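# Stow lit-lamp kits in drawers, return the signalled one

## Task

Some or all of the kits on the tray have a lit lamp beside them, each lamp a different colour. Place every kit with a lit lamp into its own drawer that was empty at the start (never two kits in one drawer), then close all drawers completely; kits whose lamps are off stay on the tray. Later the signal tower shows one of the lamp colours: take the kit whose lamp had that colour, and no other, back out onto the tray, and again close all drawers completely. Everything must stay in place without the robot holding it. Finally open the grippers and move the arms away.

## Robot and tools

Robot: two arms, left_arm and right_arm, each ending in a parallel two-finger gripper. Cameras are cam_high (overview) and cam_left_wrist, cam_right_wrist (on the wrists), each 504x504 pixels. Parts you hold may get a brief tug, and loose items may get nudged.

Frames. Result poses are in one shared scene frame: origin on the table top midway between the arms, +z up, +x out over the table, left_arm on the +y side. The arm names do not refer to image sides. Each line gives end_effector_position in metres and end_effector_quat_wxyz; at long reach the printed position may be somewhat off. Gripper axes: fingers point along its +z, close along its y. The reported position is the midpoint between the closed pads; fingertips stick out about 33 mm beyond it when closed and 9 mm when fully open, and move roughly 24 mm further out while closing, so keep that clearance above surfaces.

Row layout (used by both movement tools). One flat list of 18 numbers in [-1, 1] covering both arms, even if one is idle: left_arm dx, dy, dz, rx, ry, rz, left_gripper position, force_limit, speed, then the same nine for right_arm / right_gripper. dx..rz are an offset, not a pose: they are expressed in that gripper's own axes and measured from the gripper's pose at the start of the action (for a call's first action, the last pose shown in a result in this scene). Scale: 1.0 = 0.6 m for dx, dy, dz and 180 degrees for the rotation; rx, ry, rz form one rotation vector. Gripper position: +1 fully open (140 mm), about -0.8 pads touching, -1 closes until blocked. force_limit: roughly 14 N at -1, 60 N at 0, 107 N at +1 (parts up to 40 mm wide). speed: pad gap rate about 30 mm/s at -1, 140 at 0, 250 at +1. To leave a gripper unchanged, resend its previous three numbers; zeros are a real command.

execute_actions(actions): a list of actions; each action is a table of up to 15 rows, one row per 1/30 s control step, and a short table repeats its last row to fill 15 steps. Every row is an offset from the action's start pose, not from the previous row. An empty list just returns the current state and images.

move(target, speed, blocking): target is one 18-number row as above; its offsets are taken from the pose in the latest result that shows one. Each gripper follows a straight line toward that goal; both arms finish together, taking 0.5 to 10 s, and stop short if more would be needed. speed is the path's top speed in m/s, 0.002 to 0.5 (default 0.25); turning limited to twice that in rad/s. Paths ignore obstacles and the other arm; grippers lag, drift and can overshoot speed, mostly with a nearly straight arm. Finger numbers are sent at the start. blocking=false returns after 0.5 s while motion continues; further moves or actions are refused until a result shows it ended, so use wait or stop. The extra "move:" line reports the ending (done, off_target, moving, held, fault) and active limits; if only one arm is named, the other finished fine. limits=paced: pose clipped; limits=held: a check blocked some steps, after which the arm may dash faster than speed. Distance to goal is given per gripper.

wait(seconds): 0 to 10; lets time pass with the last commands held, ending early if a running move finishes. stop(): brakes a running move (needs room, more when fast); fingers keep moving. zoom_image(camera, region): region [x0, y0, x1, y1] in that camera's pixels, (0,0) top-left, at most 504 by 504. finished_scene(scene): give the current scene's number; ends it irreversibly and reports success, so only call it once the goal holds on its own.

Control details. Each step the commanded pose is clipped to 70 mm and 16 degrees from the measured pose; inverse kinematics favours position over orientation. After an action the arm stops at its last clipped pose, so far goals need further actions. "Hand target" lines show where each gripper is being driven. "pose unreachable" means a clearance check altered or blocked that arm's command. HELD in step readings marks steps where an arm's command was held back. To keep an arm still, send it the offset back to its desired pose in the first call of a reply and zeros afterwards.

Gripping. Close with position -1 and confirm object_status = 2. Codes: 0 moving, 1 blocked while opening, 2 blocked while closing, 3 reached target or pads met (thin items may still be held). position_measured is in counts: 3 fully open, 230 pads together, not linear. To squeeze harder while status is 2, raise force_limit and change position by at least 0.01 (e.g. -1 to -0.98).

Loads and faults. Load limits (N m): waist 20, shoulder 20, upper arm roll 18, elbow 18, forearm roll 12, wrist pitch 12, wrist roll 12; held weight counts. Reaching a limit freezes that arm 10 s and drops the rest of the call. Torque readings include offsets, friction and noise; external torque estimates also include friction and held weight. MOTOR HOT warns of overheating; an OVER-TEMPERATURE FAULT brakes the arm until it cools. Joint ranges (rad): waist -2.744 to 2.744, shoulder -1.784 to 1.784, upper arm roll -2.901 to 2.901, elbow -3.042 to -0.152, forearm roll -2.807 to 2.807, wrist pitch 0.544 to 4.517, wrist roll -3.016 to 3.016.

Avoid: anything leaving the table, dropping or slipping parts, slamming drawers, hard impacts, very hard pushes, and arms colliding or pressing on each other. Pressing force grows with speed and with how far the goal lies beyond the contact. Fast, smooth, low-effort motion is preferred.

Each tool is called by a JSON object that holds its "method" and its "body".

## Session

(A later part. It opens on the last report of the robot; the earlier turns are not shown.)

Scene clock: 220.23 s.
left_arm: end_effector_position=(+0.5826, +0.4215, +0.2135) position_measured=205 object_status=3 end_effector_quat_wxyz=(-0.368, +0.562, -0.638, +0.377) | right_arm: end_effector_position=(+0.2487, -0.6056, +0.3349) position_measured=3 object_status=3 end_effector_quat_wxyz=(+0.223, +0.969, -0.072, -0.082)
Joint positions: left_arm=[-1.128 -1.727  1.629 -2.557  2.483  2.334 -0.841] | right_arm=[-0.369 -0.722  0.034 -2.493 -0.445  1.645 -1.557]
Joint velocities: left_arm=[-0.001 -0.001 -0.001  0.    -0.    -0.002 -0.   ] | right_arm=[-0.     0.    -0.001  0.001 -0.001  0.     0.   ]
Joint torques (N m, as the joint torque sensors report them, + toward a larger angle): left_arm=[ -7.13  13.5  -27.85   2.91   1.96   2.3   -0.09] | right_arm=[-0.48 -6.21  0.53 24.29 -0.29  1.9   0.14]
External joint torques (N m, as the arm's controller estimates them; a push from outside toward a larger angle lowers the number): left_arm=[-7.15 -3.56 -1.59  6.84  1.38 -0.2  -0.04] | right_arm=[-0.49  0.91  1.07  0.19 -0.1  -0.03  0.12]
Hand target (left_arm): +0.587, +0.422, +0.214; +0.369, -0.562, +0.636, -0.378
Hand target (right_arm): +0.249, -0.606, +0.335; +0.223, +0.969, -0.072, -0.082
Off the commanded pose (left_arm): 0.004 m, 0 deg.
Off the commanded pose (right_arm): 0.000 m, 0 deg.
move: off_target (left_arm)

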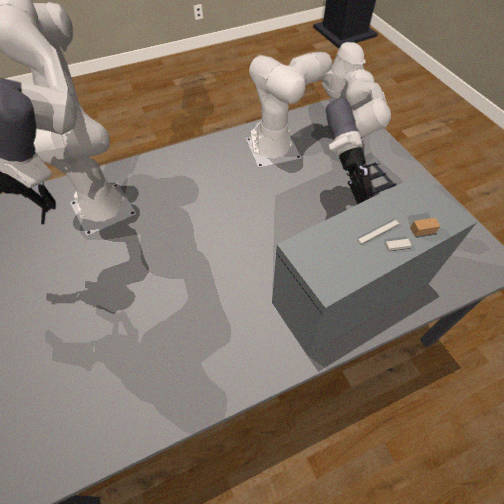

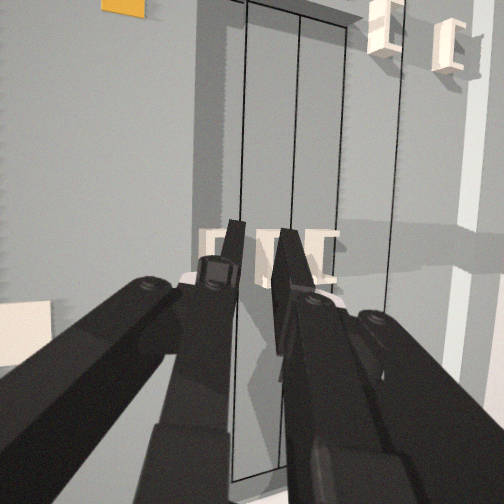

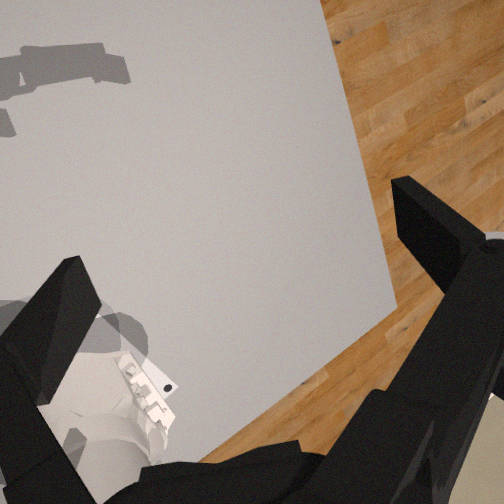

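{"method": "move", "body": {"target": [0,0.01,-0.03,0.09,0,0,-0.66,0.8,0,0,0,0,0,0,0,1,0,0], "speed": 0.08}}

{"method": "zoom_image", "body": {"camera": "cam_left_wrist", "region": [160,170,360,370]}}

Scene clock: 226.10 s.
left_arm: end_effector_position=(+0.5634, +0.4222, +0.2135) position_measured=213 object_status=3 end_effector_quat_wxyz=(-0.413, +0.509, -0.605, +0.452) | right_arm: end_effector_position=(+0.2487, -0.6056, +0.3349) position_measured=3 object_status=3 end_effector_quat_wxyz=(+0.223, +0.969, -0.072, -0.082)
Joint positions: left_arm=[-1.003 -1.772  1.792 -2.56   2.819  2.612 -0.96 ] | right_arm=[-0.369 -0.722  0.034 -2.493 -0.445  1.645 -1.557]
Joint velocities: left_arm=[ 0.    -0.001  0.001  0.002  0.     0.014  0.001] | right_arm=[ 0.001  0.    -0.002  0.     0.    -0.    -0.002]
Joint torques (N m, as the joint torque sensors report them, + toward a larger angle): left_arm=[  1.83  12.41 -23.98  -6.11   0.84   2.45  -0.12] | right_arm=[-0.47 -6.41  0.33 24.53 -0.27  1.93  0.1 ]
External joint torques (N m, as the arm's controller estimates them; a push from outside toward a larger angle lowers the number): left_arm=[ 1.91 -3.12  0.57  1.26  1.15  0.54 -0.07] | right_arm=[-0.42  0.71  0.94  0.47 -0.08  0.01  0.08]
Hand target (left_arm): +0.563, +0.424, +0.214; +0.414, -0.509, +0.604, -0.453
Hand target (right_arm): +0.249, -0.606, +0.335; +0.223, +0.969, -0.072, -0.082
Off the commanded pose (left_arm): 0.003 m, 5 deg.
Off the commanded pose (right_arm): 0.000 m, 0 deg.
joint sent to its limit (left arm) — the command would take joint 2 (shoulder) past its lower limit and joint 5 (forearm roll) past its upper limit, so those joints were sent only as far as their limits.
move: off_target (left_arm)

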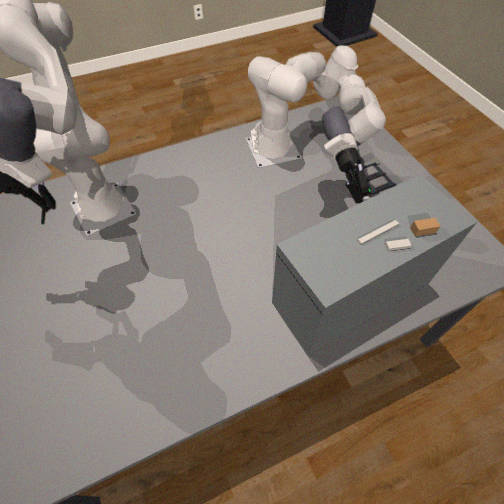

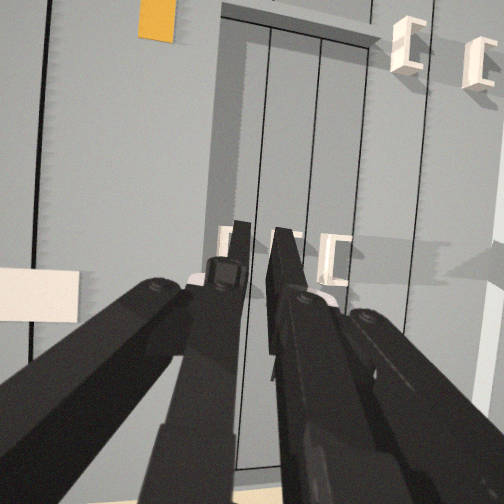

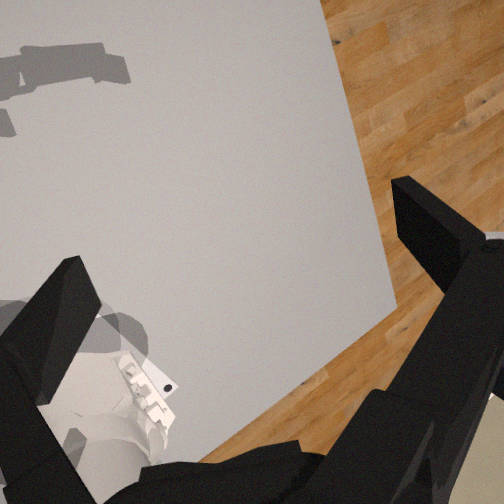

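Region (160, 170, 360, 370) of cam_left_wrist's 504x504 image, scaled by 2.520, with more detail than that image has.

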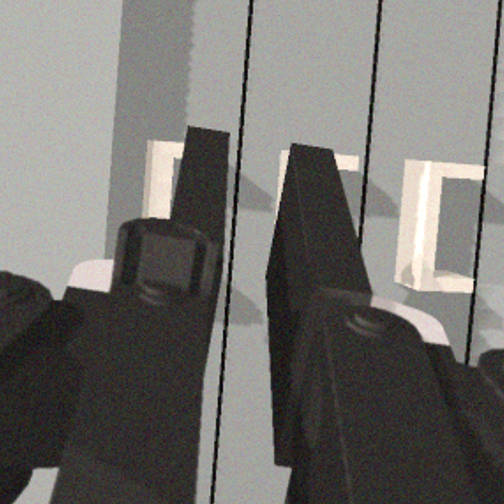

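{"method": "move", "body": {"target": [0,0.018,0,0.03,-0.05,0,-0.66,0.8,0,0,0,0,0,0,0,1,0,0], "speed": 0.06}}

{"method": "zoom_image", "body": {"camera": "cam_left_wrist", "region": [160,170,360,370]}}

Scene clock: 230.53 s.
left_arm: end_effector_position=(+0.5604, +0.4246, +0.2030) position_measured=213 object_status=3 end_effector_quat_wxyz=(-0.417, +0.535, -0.602, +0.421) | right_arm: end_effector_position=(+0.2487, -0.6056, +0.3349) position_measured=3 object_status=3 end_effector_quat_wxyz=(+0.223, +0.969, -0.072, -0.082)
Joint positions: left_arm=[-1.003 -1.772  1.787 -2.612  2.819  2.481 -0.976] | right_arm=[-0.369 -0.722  0.034 -2.493 -0.445  1.645 -1.557]
Joint velocities: left_arm=[ 0.001  0.001 -0.001 -0.004 -0.    -0.023 -0.011] | right_arm=[-0.001  0.001 -0.     0.     0.001 -0.001  0.001]
Joint torques (N m, as the joint torque sensors report them, + toward a larger angle): left_arm=[ -0.81  12.01 -26.14  -7.74   1.     1.64  -0.24] | right_arm=[-0.58 -6.57  0.52 24.4  -0.27  1.91  0.13]
External joint torques (N m, as the arm's controller estimates them; a push from outside toward a larger angle lowers the number): left_arm=[-0.8  -2.86 -2.07 -0.43  0.95 -0.32 -0.18] | right_arm=[-0.55  0.42  1.11  0.37 -0.08  0.    0.11]
Hand target (left_arm): +0.561, +0.424, +0.204; +0.418, -0.536, +0.601, -0.421
Hand target (right_arm): +0.249, -0.606, +0.335; +0.223, +0.969, -0.072, -0.082
Off the commanded pose (left_arm): 0.002 m, 10 deg.
Off the commanded pose (right_arm): 0.000 m, 0 deg.
joint sent to its limit (left arm) — the command would take joint 2 (shoulder) past its lower limit and joint 5 (forearm roll) past its upper limit, so those joints were sent only as far as their limits.
move: off_target (left_arm)

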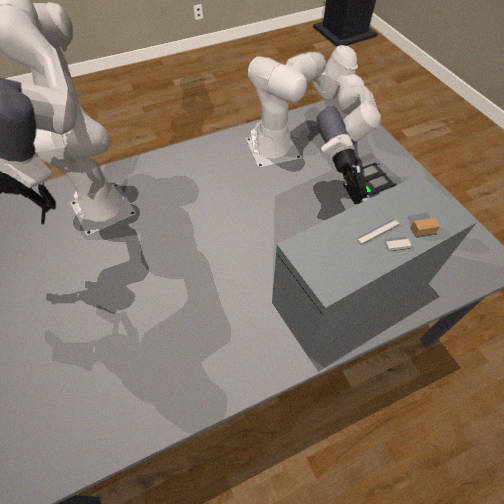

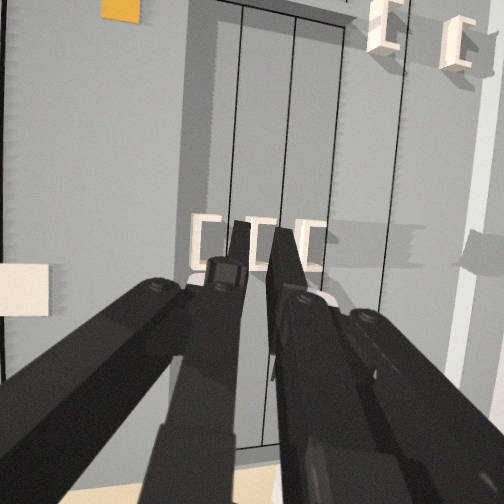

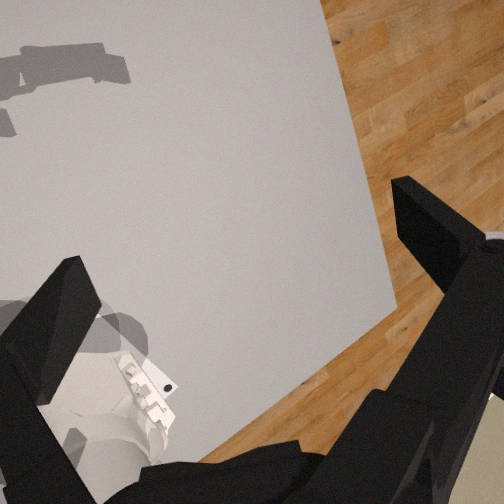

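Region (160, 170, 360, 370) of cam_left_wrist's 504x504 image, scaled by 2.520, with more detail than that image has.

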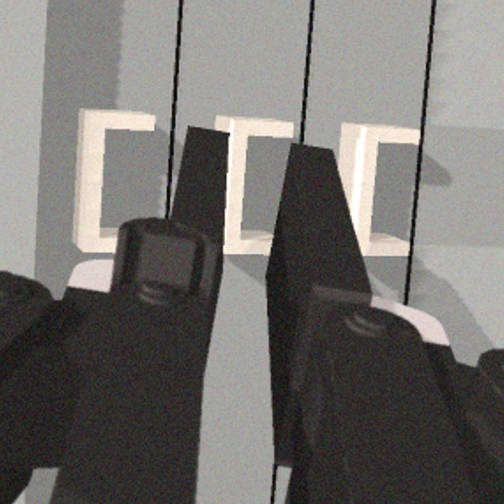

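{"method": "move", "body": {"target": [0,-0.138,-0.045,-0.238,-0.01,-0.03,-0.6,0.8,0,0,0,0,0,0,0,1,0,0], "speed": 0.15}}

Scene clock: 239.20 s.
left_arm: end_effector_position=(+0.5600, +0.4156, +0.2995) position_measured=205 object_status=3 end_effector_quat_wxyz=(-0.185, +0.683, -0.680, +0.191) | right_arm: end_effector_position=(+0.2487, -0.6056, +0.3349) position_measured=3 object_status=3 end_effector_quat_wxyz=(+0.223, +0.969, -0.072, -0.082)
Joint positions: left_arm=[-1.351 -1.197  1.183 -2.236  1.383  1.941 -0.727] | right_arm=[-0.369 -0.722  0.034 -2.493 -0.445  1.645 -1.557]
Joint velocities: left_arm=[-0.003 -0.     0.001  0.001 -0.002 -0.013  0.023] | right_arm=[ 0.002  0.002 -0.     0.    -0.     0.     0.   ]
Joint torques (N m, as the joint torque sensors report them, + toward a larger angle): left_arm=[ -1.18  17.68 -28.6   12.31   0.02   2.72   0.35] | right_arm=[-0.42 -6.4   0.47 24.29 -0.28  1.9   0.13]
External joint torques (N m, as the arm's controller estimates them; a push from outside toward a larger angle lowers the number): left_arm=[-1.15 -1.31 -1.49  0.37 -1.2  -0.41  0.38] | right_arm=[-0.5   0.58  0.95  0.28 -0.11 -0.03  0.11]
Hand target (left_arm): +0.559, +0.415, +0.299; -0.184, +0.680, -0.684, +0.188
Hand target (right_arm): +0.249, -0.606, +0.335; +0.223, +0.969, -0.072, -0.082
Off the commanded pose (left_arm): 0.011 m, 1 deg.
Off the commanded pose (right_arm): 0.000 m, 0 deg.
move: off_target (left_arm)

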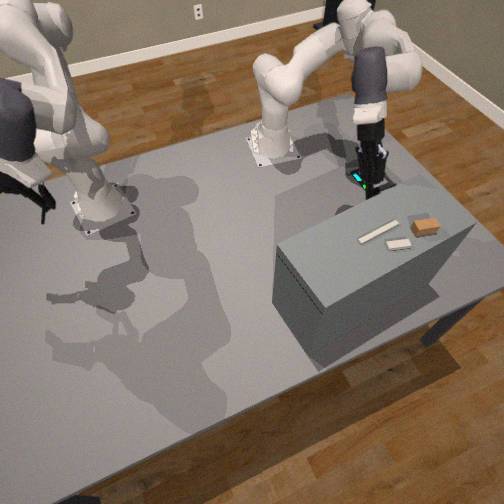

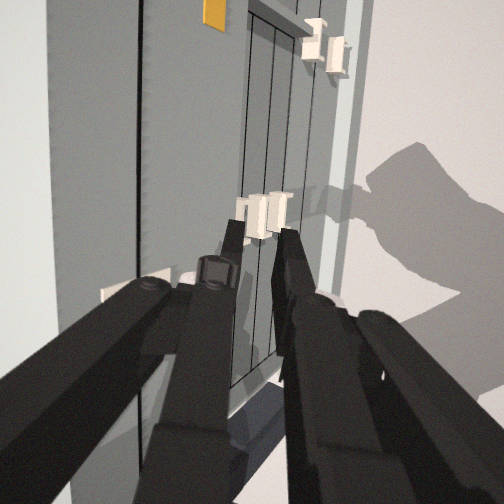

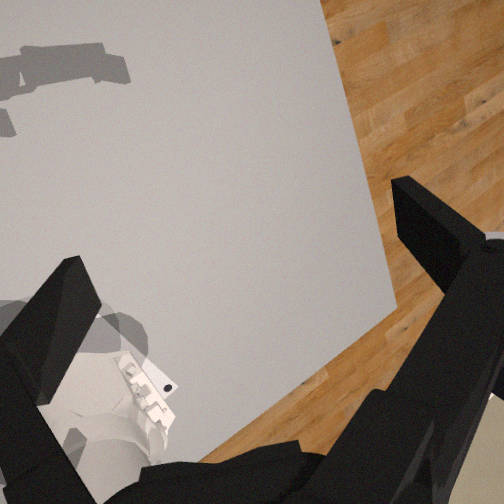

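{"method": "move", "body": {"target": [0.24,0.143,0.148,0.2,-0.03,0,-0.6,0.8,0,0,0,0,0,0,0,1,0,0], "speed": 0.15}}

Scene clock: 245.87 s.
left_arm: end_effector_position=(+0.5331, +0.2711, +0.1854) position_measured=205 object_status=3 end_effector_quat_wxyz=(-0.421, +0.599, -0.576, +0.365) | right_arm: end_effector_position=(+0.2487, -0.6056, +0.3349) position_measured=3 object_status=3 end_effector_quat_wxyz=(+0.223, +0.969, -0.072, -0.082)
Joint positions: left_arm=[-1.515 -1.399  1.626 -2.789  2.772  1.812 -1.617] | right_arm=[-0.369 -0.722  0.034 -2.493 -0.445  1.645 -1.557]
Joint velocities: left_arm=[ 0.    -0.005  0.002 -0.001  0.007 -0.015 -0.017] | right_arm=[-0.    -0.001  0.001  0.    -0.001 -0.    -0.   ]
Joint torques (N m, as the joint torque sensors report them, + toward a larger angle): left_arm=[ -1.61  12.6  -22.01   0.43   2.96   0.39  -0.16] | right_arm=[-0.38 -6.39  0.43 24.46 -0.28  1.96  0.14]
External joint torques (N m, as the arm's controller estimates them; a push from outside toward a larger angle lowers the number): left_arm=[-1.59 -1.89  0.96 -1.14  1.05 -0.35 -0.11] | right_arm=[-0.34  0.74  1.02  0.42 -0.09  0.05  0.12]
Hand target (left_arm): +0.532, +0.270, +0.186; -0.420, +0.600, -0.573, +0.367
Hand target (right_arm): +0.249, -0.606, +0.335; +0.223, +0.969, -0.072, -0.082
Off the commanded pose (left_arm): 0.005 m, 1 deg.
Off the commanded pose (right_arm): 0.000 m, 0 deg.
move: off_target (left_arm)

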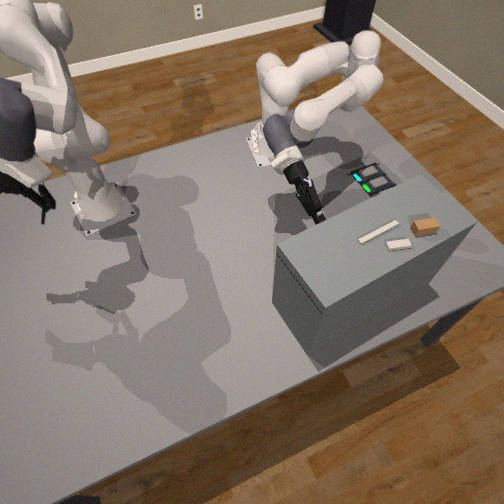

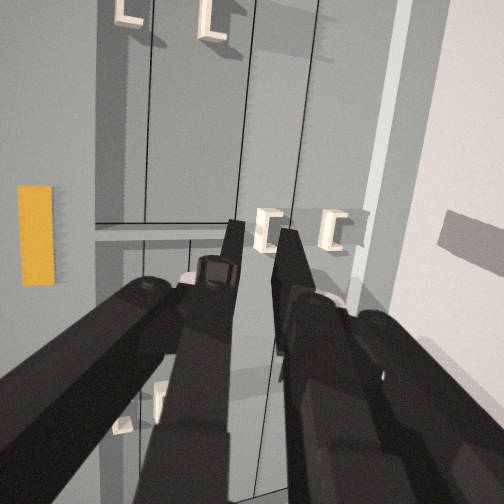

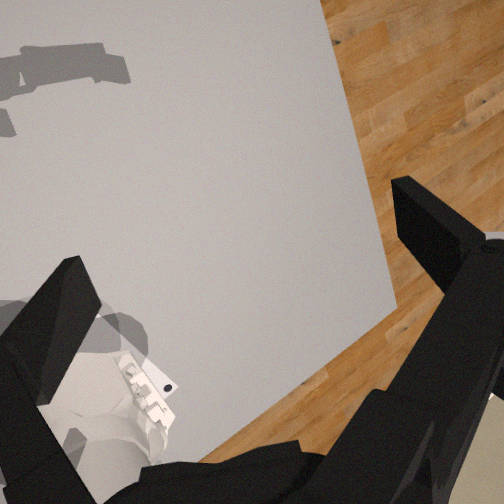

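{"method": "move", "body": {"target": [0,0.012,0.06,0,0,0,-0.5,0.8,0,0,0,0,0,0,0,1,0,0], "speed": 0.04}}

{"method": "zoom_image", "body": {"camera": "cam_left_wrist", "region": [160,170,360,370]}}

Scene clock: 248.60 s.
left_arm: end_effector_position=(+0.5623, +0.2750, +0.1646) position_measured=192 object_status=3 end_effector_quat_wxyz=(-0.422, +0.599, -0.577, +0.362) | right_arm: end_effector_position=(+0.2487, -0.6056, +0.3349) position_measured=3 object_status=3 end_effector_quat_wxyz=(+0.223, +0.969, -0.072, -0.082)
Joint positions: left_arm=[-1.58  -1.392  1.69  -2.691  2.818  1.852 -1.631] | right_arm=[-0.369 -0.722  0.034 -2.493 -0.445  1.645 -1.557]
Joint velocities: left_arm=[-0.003  0.005  0.003  0.002  0.004  0.015 -0.016] | right_arm=[ 0.001  0.    -0.    -0.    -0.001 -0.    -0.001]
Joint torques (N m, as the joint torque sensors report them, + toward a larger angle): left_arm=[ -1.69  15.4  -25.48   2.95   2.78   1.17  -0.17] | right_arm=[-0.3  -6.56  0.7  24.36 -0.28  1.92  0.14]
External joint torques (N m, as the arm's controller estimates them; a push from outside toward a larger angle lowers the number): left_arm=[-1.83 -0.73 -0.96  2.01  1.    0.48 -0.12] | right_arm=[-0.31  0.52  1.25  0.28 -0.09  0.    0.12]
Hand target (left_arm): +0.563, +0.273, +0.165; -0.421, +0.598, -0.576, +0.365
Hand target (right_arm): +0.249, -0.606, +0.335; +0.223, +0.969, -0.072, -0.082
Off the commanded pose (left_arm): 0.001 m, 0 deg.
Off the commanded pose (right_arm): 0.000 m, 0 deg.
joint sent to its limit (left arm) — the command would take joint 5 (forearm roll) past its upper limit, so that joint was sent only as far as its limit.
move: done

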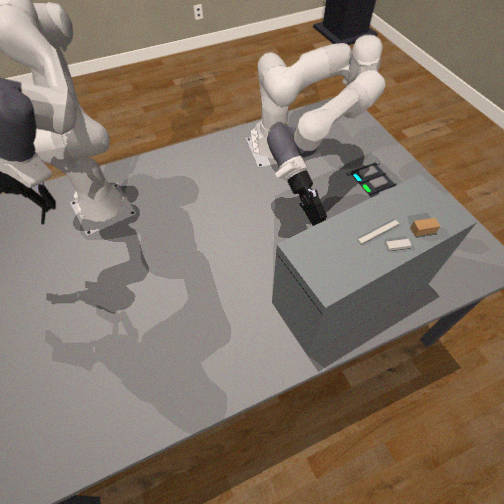

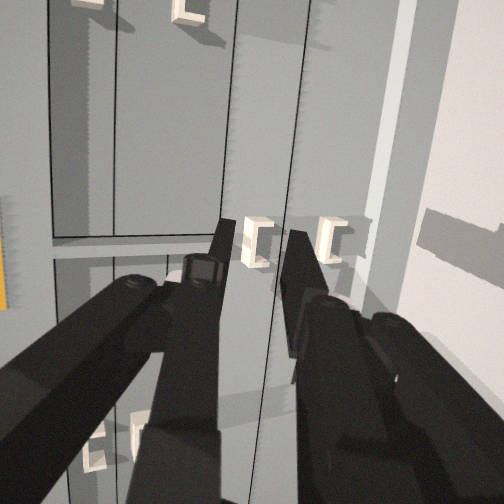

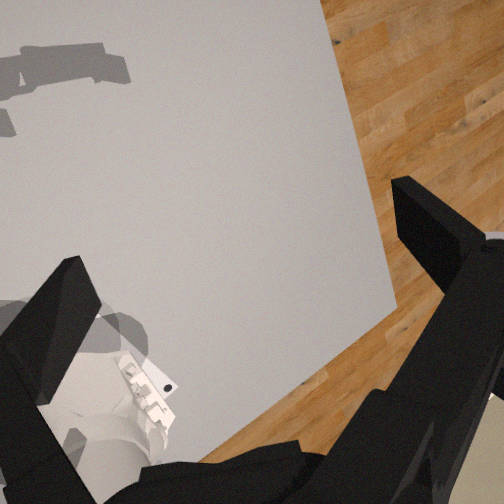

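Region (160, 170, 360, 370) of cam_left_wrist's 504x504 image, scaled by 2.520, with more detail than that image has.

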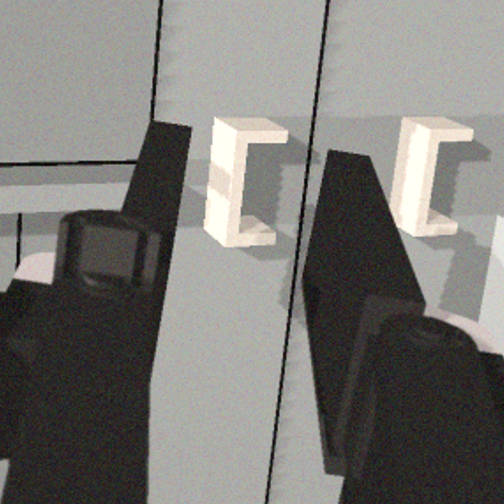

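{"method": "move", "body": {"target": [0,-0.006,0.05,0,-0.03,0.025,-0.5,0.8,0,0,0,0,0,0,0,1,0,0], "speed": 0.025}}

Scene clock: 252.43 s.
left_arm: end_effector_position=(+0.5907, +0.2733, +0.1598) position_measured=192 object_status=3 end_effector_quat_wxyz=(-0.461, +0.591, -0.578, +0.323) | right_arm: end_effector_position=(+0.2487, -0.6056, +0.3349) position_measured=3 object_status=3 end_effector_quat_wxyz=(+0.223, +0.969, -0.072, -0.082)
Joint positions: left_arm=[-1.731 -1.348  1.705 -2.597  2.792  1.738 -1.624] | right_arm=[-0.369 -0.722  0.034 -2.493 -0.445  1.645 -1.557]
Joint velocities: left_arm=[-0.004  0.005  0.001  0.004 -0.003 -0.013  0.002] | right_arm=[-0.001 -0.001  0.001  0.001  0.    -0.001 -0.001]
Joint torques (N m, as the joint torque sensors report them, + toward a larger angle): left_arm=[ -0.85  17.26 -25.8    3.73   0.85   0.03   0.24] | right_arm=[-0.58 -6.47  0.49 24.4  -0.26  1.91  0.12]
External joint torques (N m, as the arm's controller estimates them; a push from outside toward a larger angle lowers the number): left_arm=[-0.88 -1.1   0.29  1.58 -1.22 -0.41  0.29] | right_arm=[-0.55  0.73  1.04  0.27 -0.07 -0.02  0.1 ]
Hand target (left_arm): +0.591, +0.275, +0.158; -0.462, +0.592, -0.579, +0.319
Hand target (right_arm): +0.249, -0.606, +0.335; +0.223, +0.969, -0.072, -0.082
Off the commanded pose (left_arm): 0.005 m, 1 deg.
Off the commanded pose (right_arm): 0.000 m, 0 deg.
move: off_target (left_arm)

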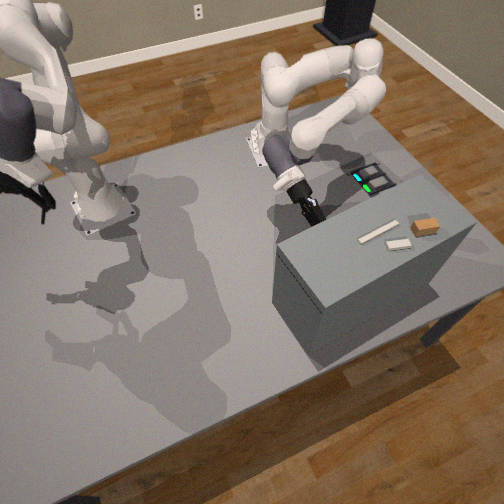

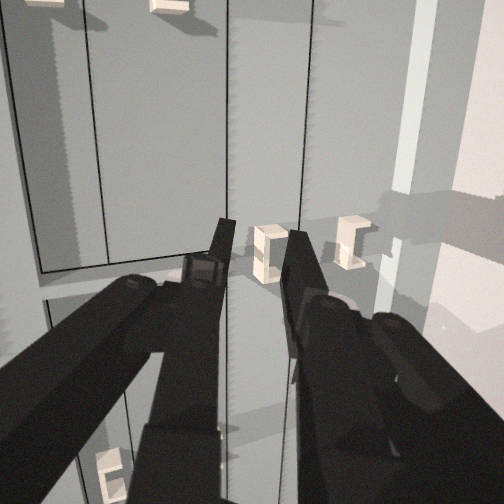

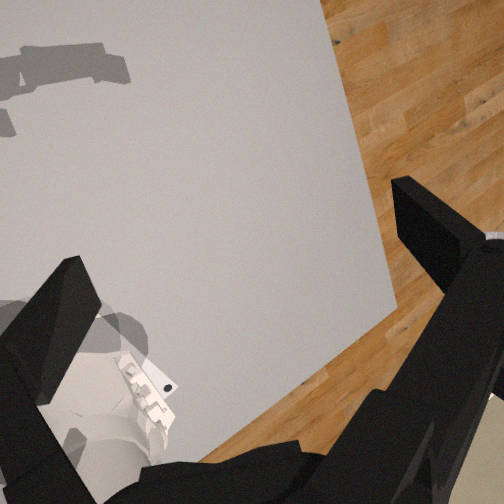

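{"method": "move", "body": {"target": [-0.004,0.002,0.028,0,0,0,-0.5,0.8,0,0,0,0,0,0,0,1,0,0], "speed": 0.015}}

{"method": "zoom_image", "body": {"camera": "cam_left_wrist", "region": [160,170,360,370]}}

Scene clock: 265.03 s.
left_arm: end_effector_position=(+0.5930, +0.2758, +0.1580) position_measured=192 object_status=3 end_effector_quat_wxyz=(-0.464, +0.590, -0.576, +0.323) | right_arm: end_effector_position=(+0.2487, -0.6056, +0.3349) position_measured=3 object_status=3 end_effector_quat_wxyz=(+0.223, +0.969, -0.072, -0.082)
Joint positions: left_arm=[-1.734 -1.347  1.714 -2.591  2.804  1.738 -1.626] | right_arm=[-0.369 -0.722  0.034 -2.493 -0.445  1.645 -1.557]
Joint velocities: left_arm=[ 0.002  0.    -0.     0.001  0.    -0.    -0.   ] | right_arm=[ 0.     0.    -0.001 -0.001  0.001 -0.001  0.   ]
Joint torques (N m, as the joint torque sensors report them, + toward a larger angle): left_arm=[ -0.02  16.29 -27.14   3.92   2.02   0.73  -0.05] | right_arm=[-0.46 -6.34  0.69 24.4  -0.29  1.9   0.11]
External joint torques (N m, as the arm's controller estimates them; a push from outside toward a larger angle lowers the number): left_arm=[-0.2  -2.29 -1.01  1.75 -0.05  0.35  0.  ] | right_arm=[-0.38  0.7   1.34  0.4  -0.1  -0.01  0.09]
Hand target (left_arm): +0.594, +0.276, +0.158; -0.464, +0.590, -0.576, +0.323
Hand target (right_arm): +0.249, -0.606, +0.335; +0.223, +0.969, -0.072, -0.082
Off the commanded pose (left_arm): 0.014 m, 0 deg.
Off the commanded pose (right_arm): 0.000 m, 0 deg.
TORQUE FAULT: the external load on joint 4 (elbow) of the left arm reached its load limit, and that arm stopped for 10 seconds. That time counts as 19 of the actions that you can send in this scene. A torque fault stops only its own arm. That arm's remaining commands of this call were not run. That arm's gripper holds where it stopped, with its grip as last carried out, and that arm accepts commands again: back off and push less far. That arm stops again, at the same cost, whenever a joint's load reaches its limit.
move: fault (left_arm)

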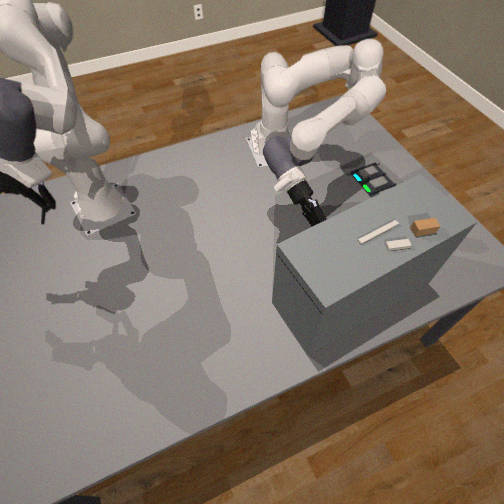

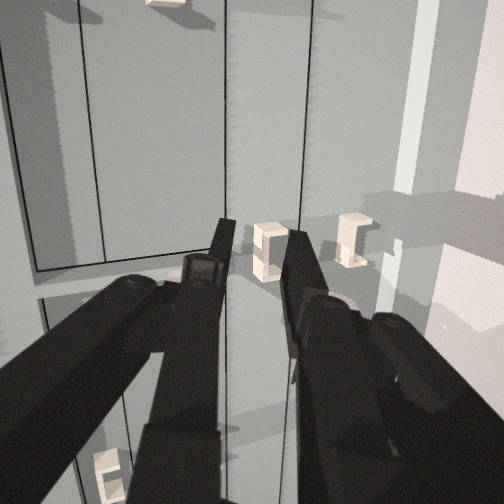

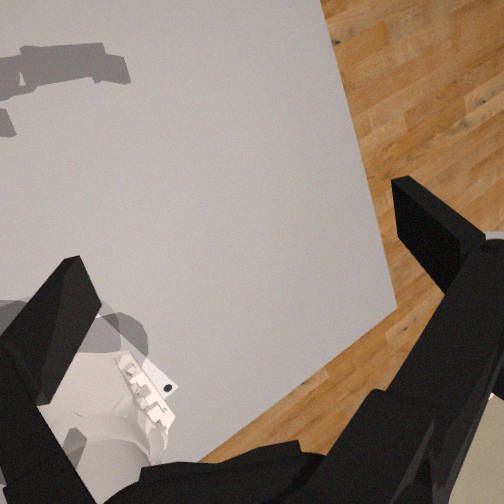

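Region (160, 170, 360, 370) of cam_left_wrist's 504x504 image, scaled by 2.520, with more detail than that image has.

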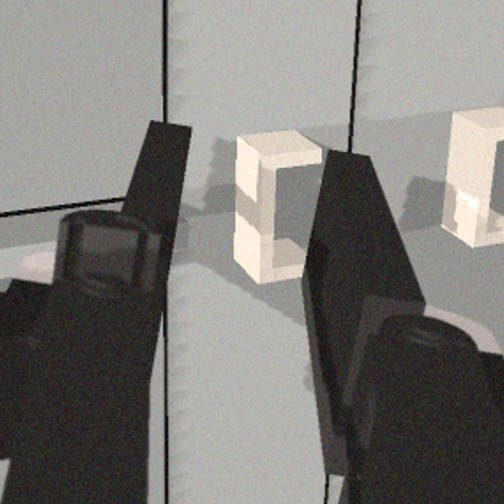

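{"method": "move", "body": {"target": [0,0.008,-0.004,0,0,0,-0.5,0.8,0,0,0,0,0,0,0,1,0,0], "speed": 0.01}}

{"method": "move", "body": {"target": [0,0,0,0,0,0,-1,0.8,-0.8,0,0,0,0,0,0,1,0,0]}}

{"method": "zoom_image", "body": {"camera": "cam_left_wrist", "region": [160,170,360,370]}}

Scene clock: 267.77 s.
left_arm: end_effector_position=(+0.5893, +0.2740, +0.1544) position_measured=192 object_status=3 end_effector_quat_wxyz=(-0.463, +0.589, -0.579, +0.323) | right_arm: end_effector_position=(+0.2487, -0.6056, +0.3349) position_measured=3 object_status=3 end_effector_quat_wxyz=(+0.223, +0.969, -0.072, -0.082)
Joint positions: left_arm=[-1.733 -1.347  1.72  -2.599  2.808  1.736 -1.628] | right_arm=[-0.369 -0.722  0.034 -2.493 -0.445  1.645 -1.557]
Joint velocities: left_arm=[ 0.002  0.001  0.001 -0.002  0.002 -0.003 -0.004] | right_arm=[ 0.     0.     0.    -0.    -0.001  0.    -0.001]
Joint torques (N m, as the joint torque sensors report them, + toward a larger angle): left_arm=[  2.81  16.86 -26.51  -0.39   3.03   0.01  -0.21] | right_arm=[-0.6  -6.13  0.33 24.28 -0.3   1.92  0.14]
External joint torques (N m, as the arm's controller estimates them; a push from outside toward a larger angle lowers the number): left_arm=[ 2.77 -1.55 -0.64 -2.27  0.98 -0.39 -0.16] | right_arm=[-0.6   0.99  0.89  0.21 -0.12  0.    0.12]
Hand target (left_arm): +0.589, +0.276, +0.155; -0.464, +0.590, -0.576, +0.323
Hand target (right_arm): +0.249, -0.606, +0.335; +0.223, +0.969, -0.072, -0.082
Off the commanded pose (left_arm): 0.002 m, 0 deg.
Off the commanded pose (right_arm): 0.000 m, 0 deg.
move: done

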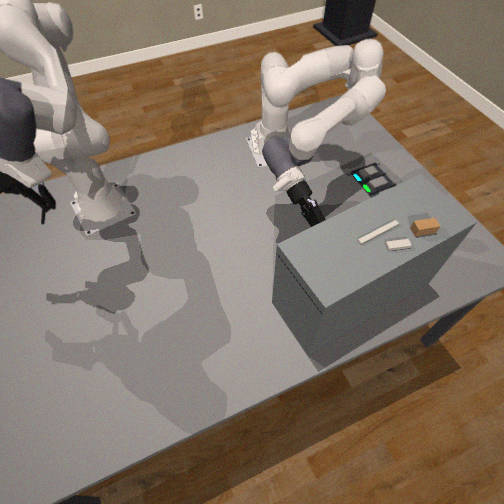

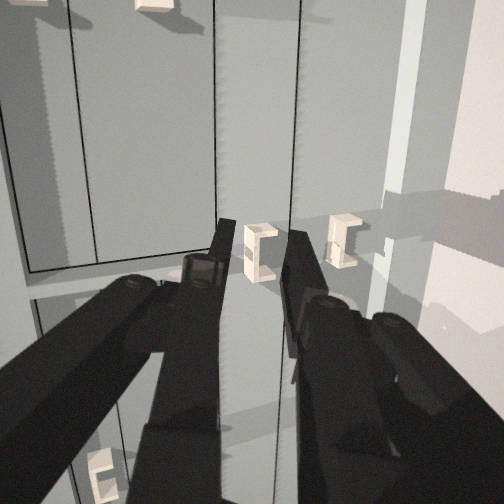

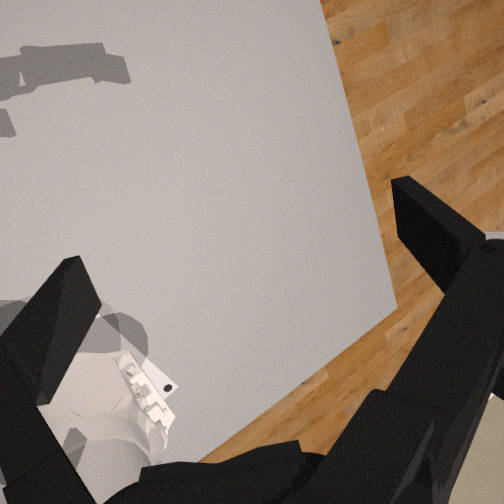

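Scene clock: 268.50 s.
left_arm: end_effector_position=(+0.5893, +0.2740, +0.1544) position_measured=235 object_status=3 end_effector_quat_wxyz=(-0.463, +0.589, -0.579, +0.323) | right_arm: end_effector_position=(+0.2487, -0.6056, +0.3349) position_measured=3 object_status=3 end_effector_quat_wxyz=(+0.223, +0.969, -0.072, -0.082)
Joint positions: left_arm=[-1.733 -1.347  1.72  -2.599  2.808  1.736 -1.628] | right_arm=[-0.369 -0.722  0.034 -2.493 -0.445  1.645 -1.557]
Joint velocities: left_arm=[-0.001  0.    -0.    -0.     0.     0.    -0.   ] | right_arm=[-0.    -0.001  0.001  0.     0.    -0.     0.   ]
Joint torques (N m, as the joint torque sensors report them, + toward a larger angle): left_arm=[  0.63  16.34 -27.41   1.73   1.96   0.36   0.12] | right_arm=[-0.34 -6.44  0.47 24.29 -0.28  1.95  0.13]
External joint torques (N m, as the arm's controller estimates them; a push from outside toward a larger angle lowers the number): left_arm=[ 0.67 -2.09 -1.41 -0.13 -0.11 -0.06  0.17] | right_arm=[-0.34  0.61  1.    0.25 -0.1   0.03  0.11]
Hand target (left_arm): +0.589, +0.274, +0.154; -0.463, +0.589, -0.579, +0.323
Hand target (right_arm): +0.249, -0.606, +0.335; +0.223, +0.969, -0.072, -0.082
Off the commanded pose (left_arm): 0.000 m, 0 deg.
Off the commanded pose (right_arm): 0.000 m, 0 deg.
move: done

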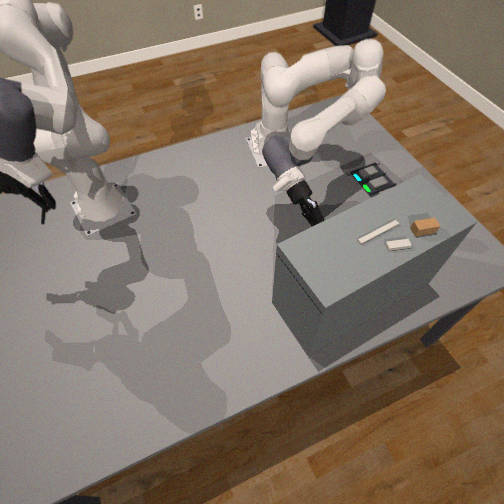

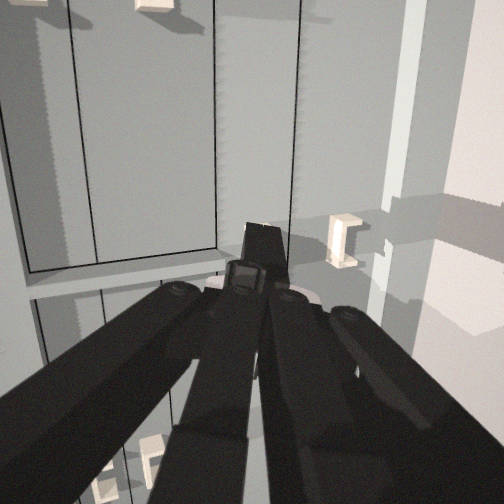

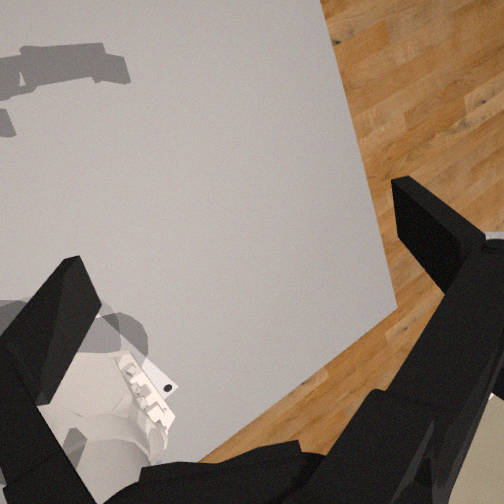

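Region (160, 170, 360, 370) of cam_left_wrist's 504x504 image, scaled by 2.520, with more detail than that image has.

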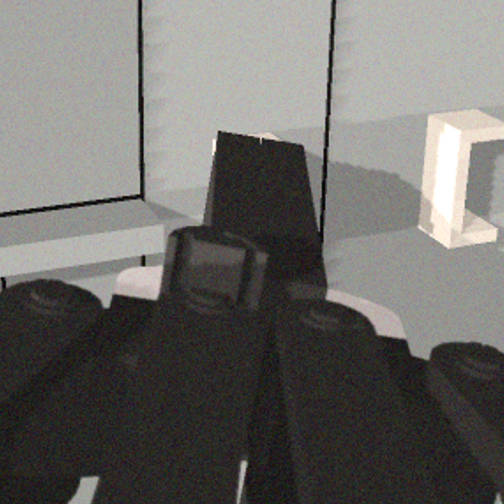

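{"method": "move", "body": {"target": [0.015,0,-0.01,0,0,0,-0.55,0.8,0,0,0,0,0,0,0,1,0,0], "speed": 0.02}}

{"method": "move", "body": {"target": [0,0,0.025,0,0,0,-0.55,0.8,0,0,0,0,0,0,0,1,0,0], "speed": 0.01}}

{"method": "zoom_image", "body": {"camera": "cam_high", "region": [240,100,400,260]}}

Scene clock: 273.27 s.
left_arm: end_effector_position=(+0.5861, +0.2653, +0.1558) position_measured=199 object_status=3 end_effector_quat_wxyz=(-0.464, +0.587, -0.579, +0.323) | right_arm: end_effector_position=(+0.2487, -0.6056, +0.3349) position_measured=3 object_status=3 end_effector_quat_wxyz=(+0.223, +0.969, -0.072, -0.082)
Joint positions: left_arm=[-1.753 -1.352  1.717 -2.605  2.806  1.71  -1.629] | right_arm=[-0.369 -0.722  0.034 -2.493 -0.445  1.645 -1.557]
Joint velocities: left_arm=[ 0.001 -0.008 -0.    -0.001  0.002 -0.019  0.   ] | right_arm=[ 0.001  0.001  0.    -0.001  0.     0.    -0.   ]
Joint torques (N m, as the joint torque sensors report them, + toward a larger angle): left_arm=[ -1.24  15.3  -28.82   0.34   1.01   0.04  -0.17] | right_arm=[-0.52 -6.33  0.46 24.45 -0.31  1.92  0.14]
External joint torques (N m, as the arm's controller estimates them; a push from outside toward a larger angle lowers the number): left_arm=[-1.23 -3.05 -2.88 -1.45 -1.13 -0.38 -0.12] | right_arm=[-0.51  0.71  1.02  0.42 -0.12  0.    0.12]
Hand target (left_arm): +0.585, +0.264, +0.155; -0.462, +0.589, -0.578, +0.323
Hand target (right_arm): +0.249, -0.606, +0.335; +0.223, +0.969, -0.072, -0.082
Off the commanded pose (left_arm): 0.002 m, 0 deg.
Off the commanded pose (right_arm): 0.000 m, 0 deg.
move: done

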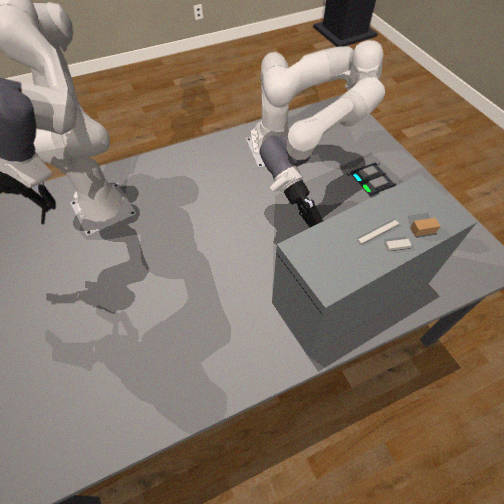

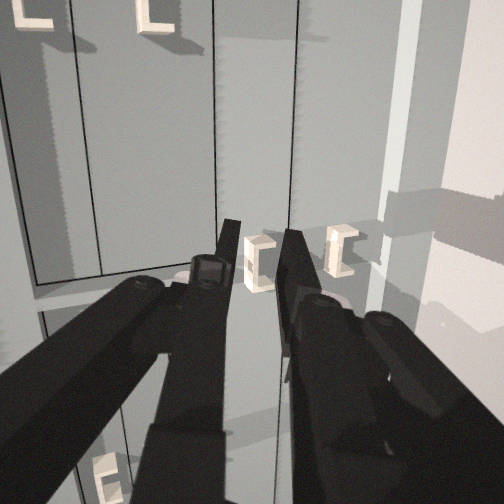

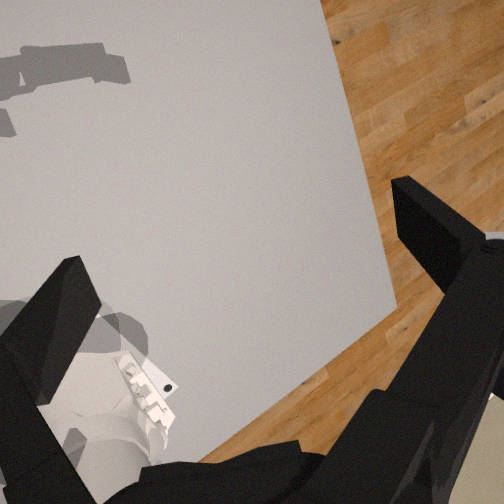

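Scene clock: 275.00 s.
left_arm: end_effector_position=(+0.5989, +0.2694, +0.1501) position_measured=199 object_status=3 end_effector_quat_wxyz=(-0.464, +0.589, -0.579, +0.321) | right_arm: end_effector_position=(+0.2487, -0.6056, +0.3349) position_measured=3 object_status=3 end_effector_quat_wxyz=(+0.223, +0.969, -0.072, -0.082)
Joint positions: left_arm=[-1.77  -1.352  1.733 -2.564  2.813  1.733 -1.629] | right_arm=[-0.369 -0.722  0.034 -2.493 -0.445  1.645 -1.557]
Joint velocities: left_arm=[-0.002 -0.    -0.001  0.001  0.     0.006 -0.001] | right_arm=[-0.    -0.001 -0.002  0.001  0.001  0.     0.001]
Joint torques (N m, as the joint torque sensors report them, + toward a larger angle): left_arm=[ -0.99  16.54 -26.43   3.2    3.03   0.8   -0.07] | right_arm=[-0.58 -6.56  0.55 24.57 -0.3   1.89  0.1 ]
External joint torques (N m, as the arm's controller estimates them; a push from outside toward a larger angle lowers the number): left_arm=[-0.91 -2.62  0.14  1.43  0.95  0.39 -0.02] | right_arm=[-0.53  0.63  1.17  0.46 -0.11 -0.03  0.08]
Hand target (left_arm): +0.600, +0.268, +0.150; -0.464, +0.587, -0.579, +0.323
Hand target (right_arm): +0.249, -0.606, +0.335; +0.223, +0.969, -0.072, -0.082
Off the commanded pose (left_arm): 0.002 m, 0 deg.
Off the commanded pose (right_arm): 0.000 m, 0 deg.
move: done

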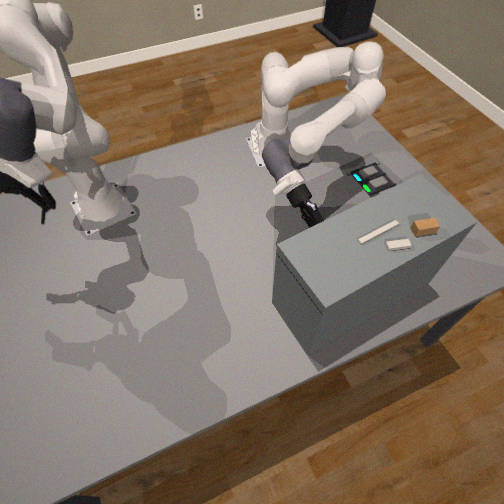

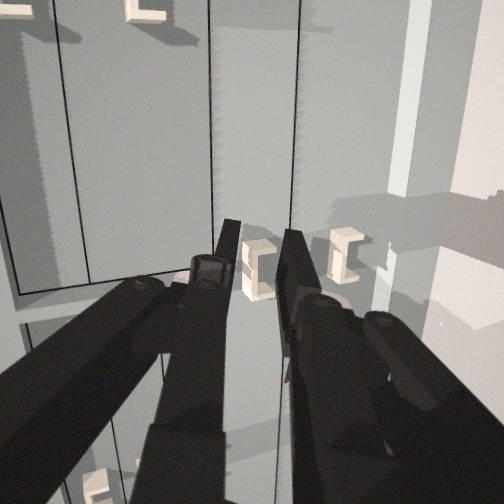

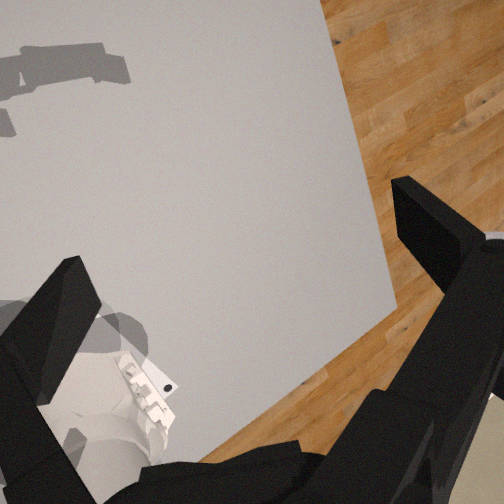

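Region (240, 100, 400, 260) of cam_high's 504x504 image, scaled by 3.150, with more detail than that image has.

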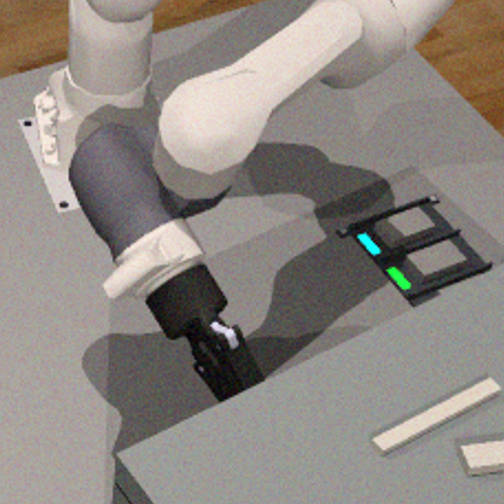

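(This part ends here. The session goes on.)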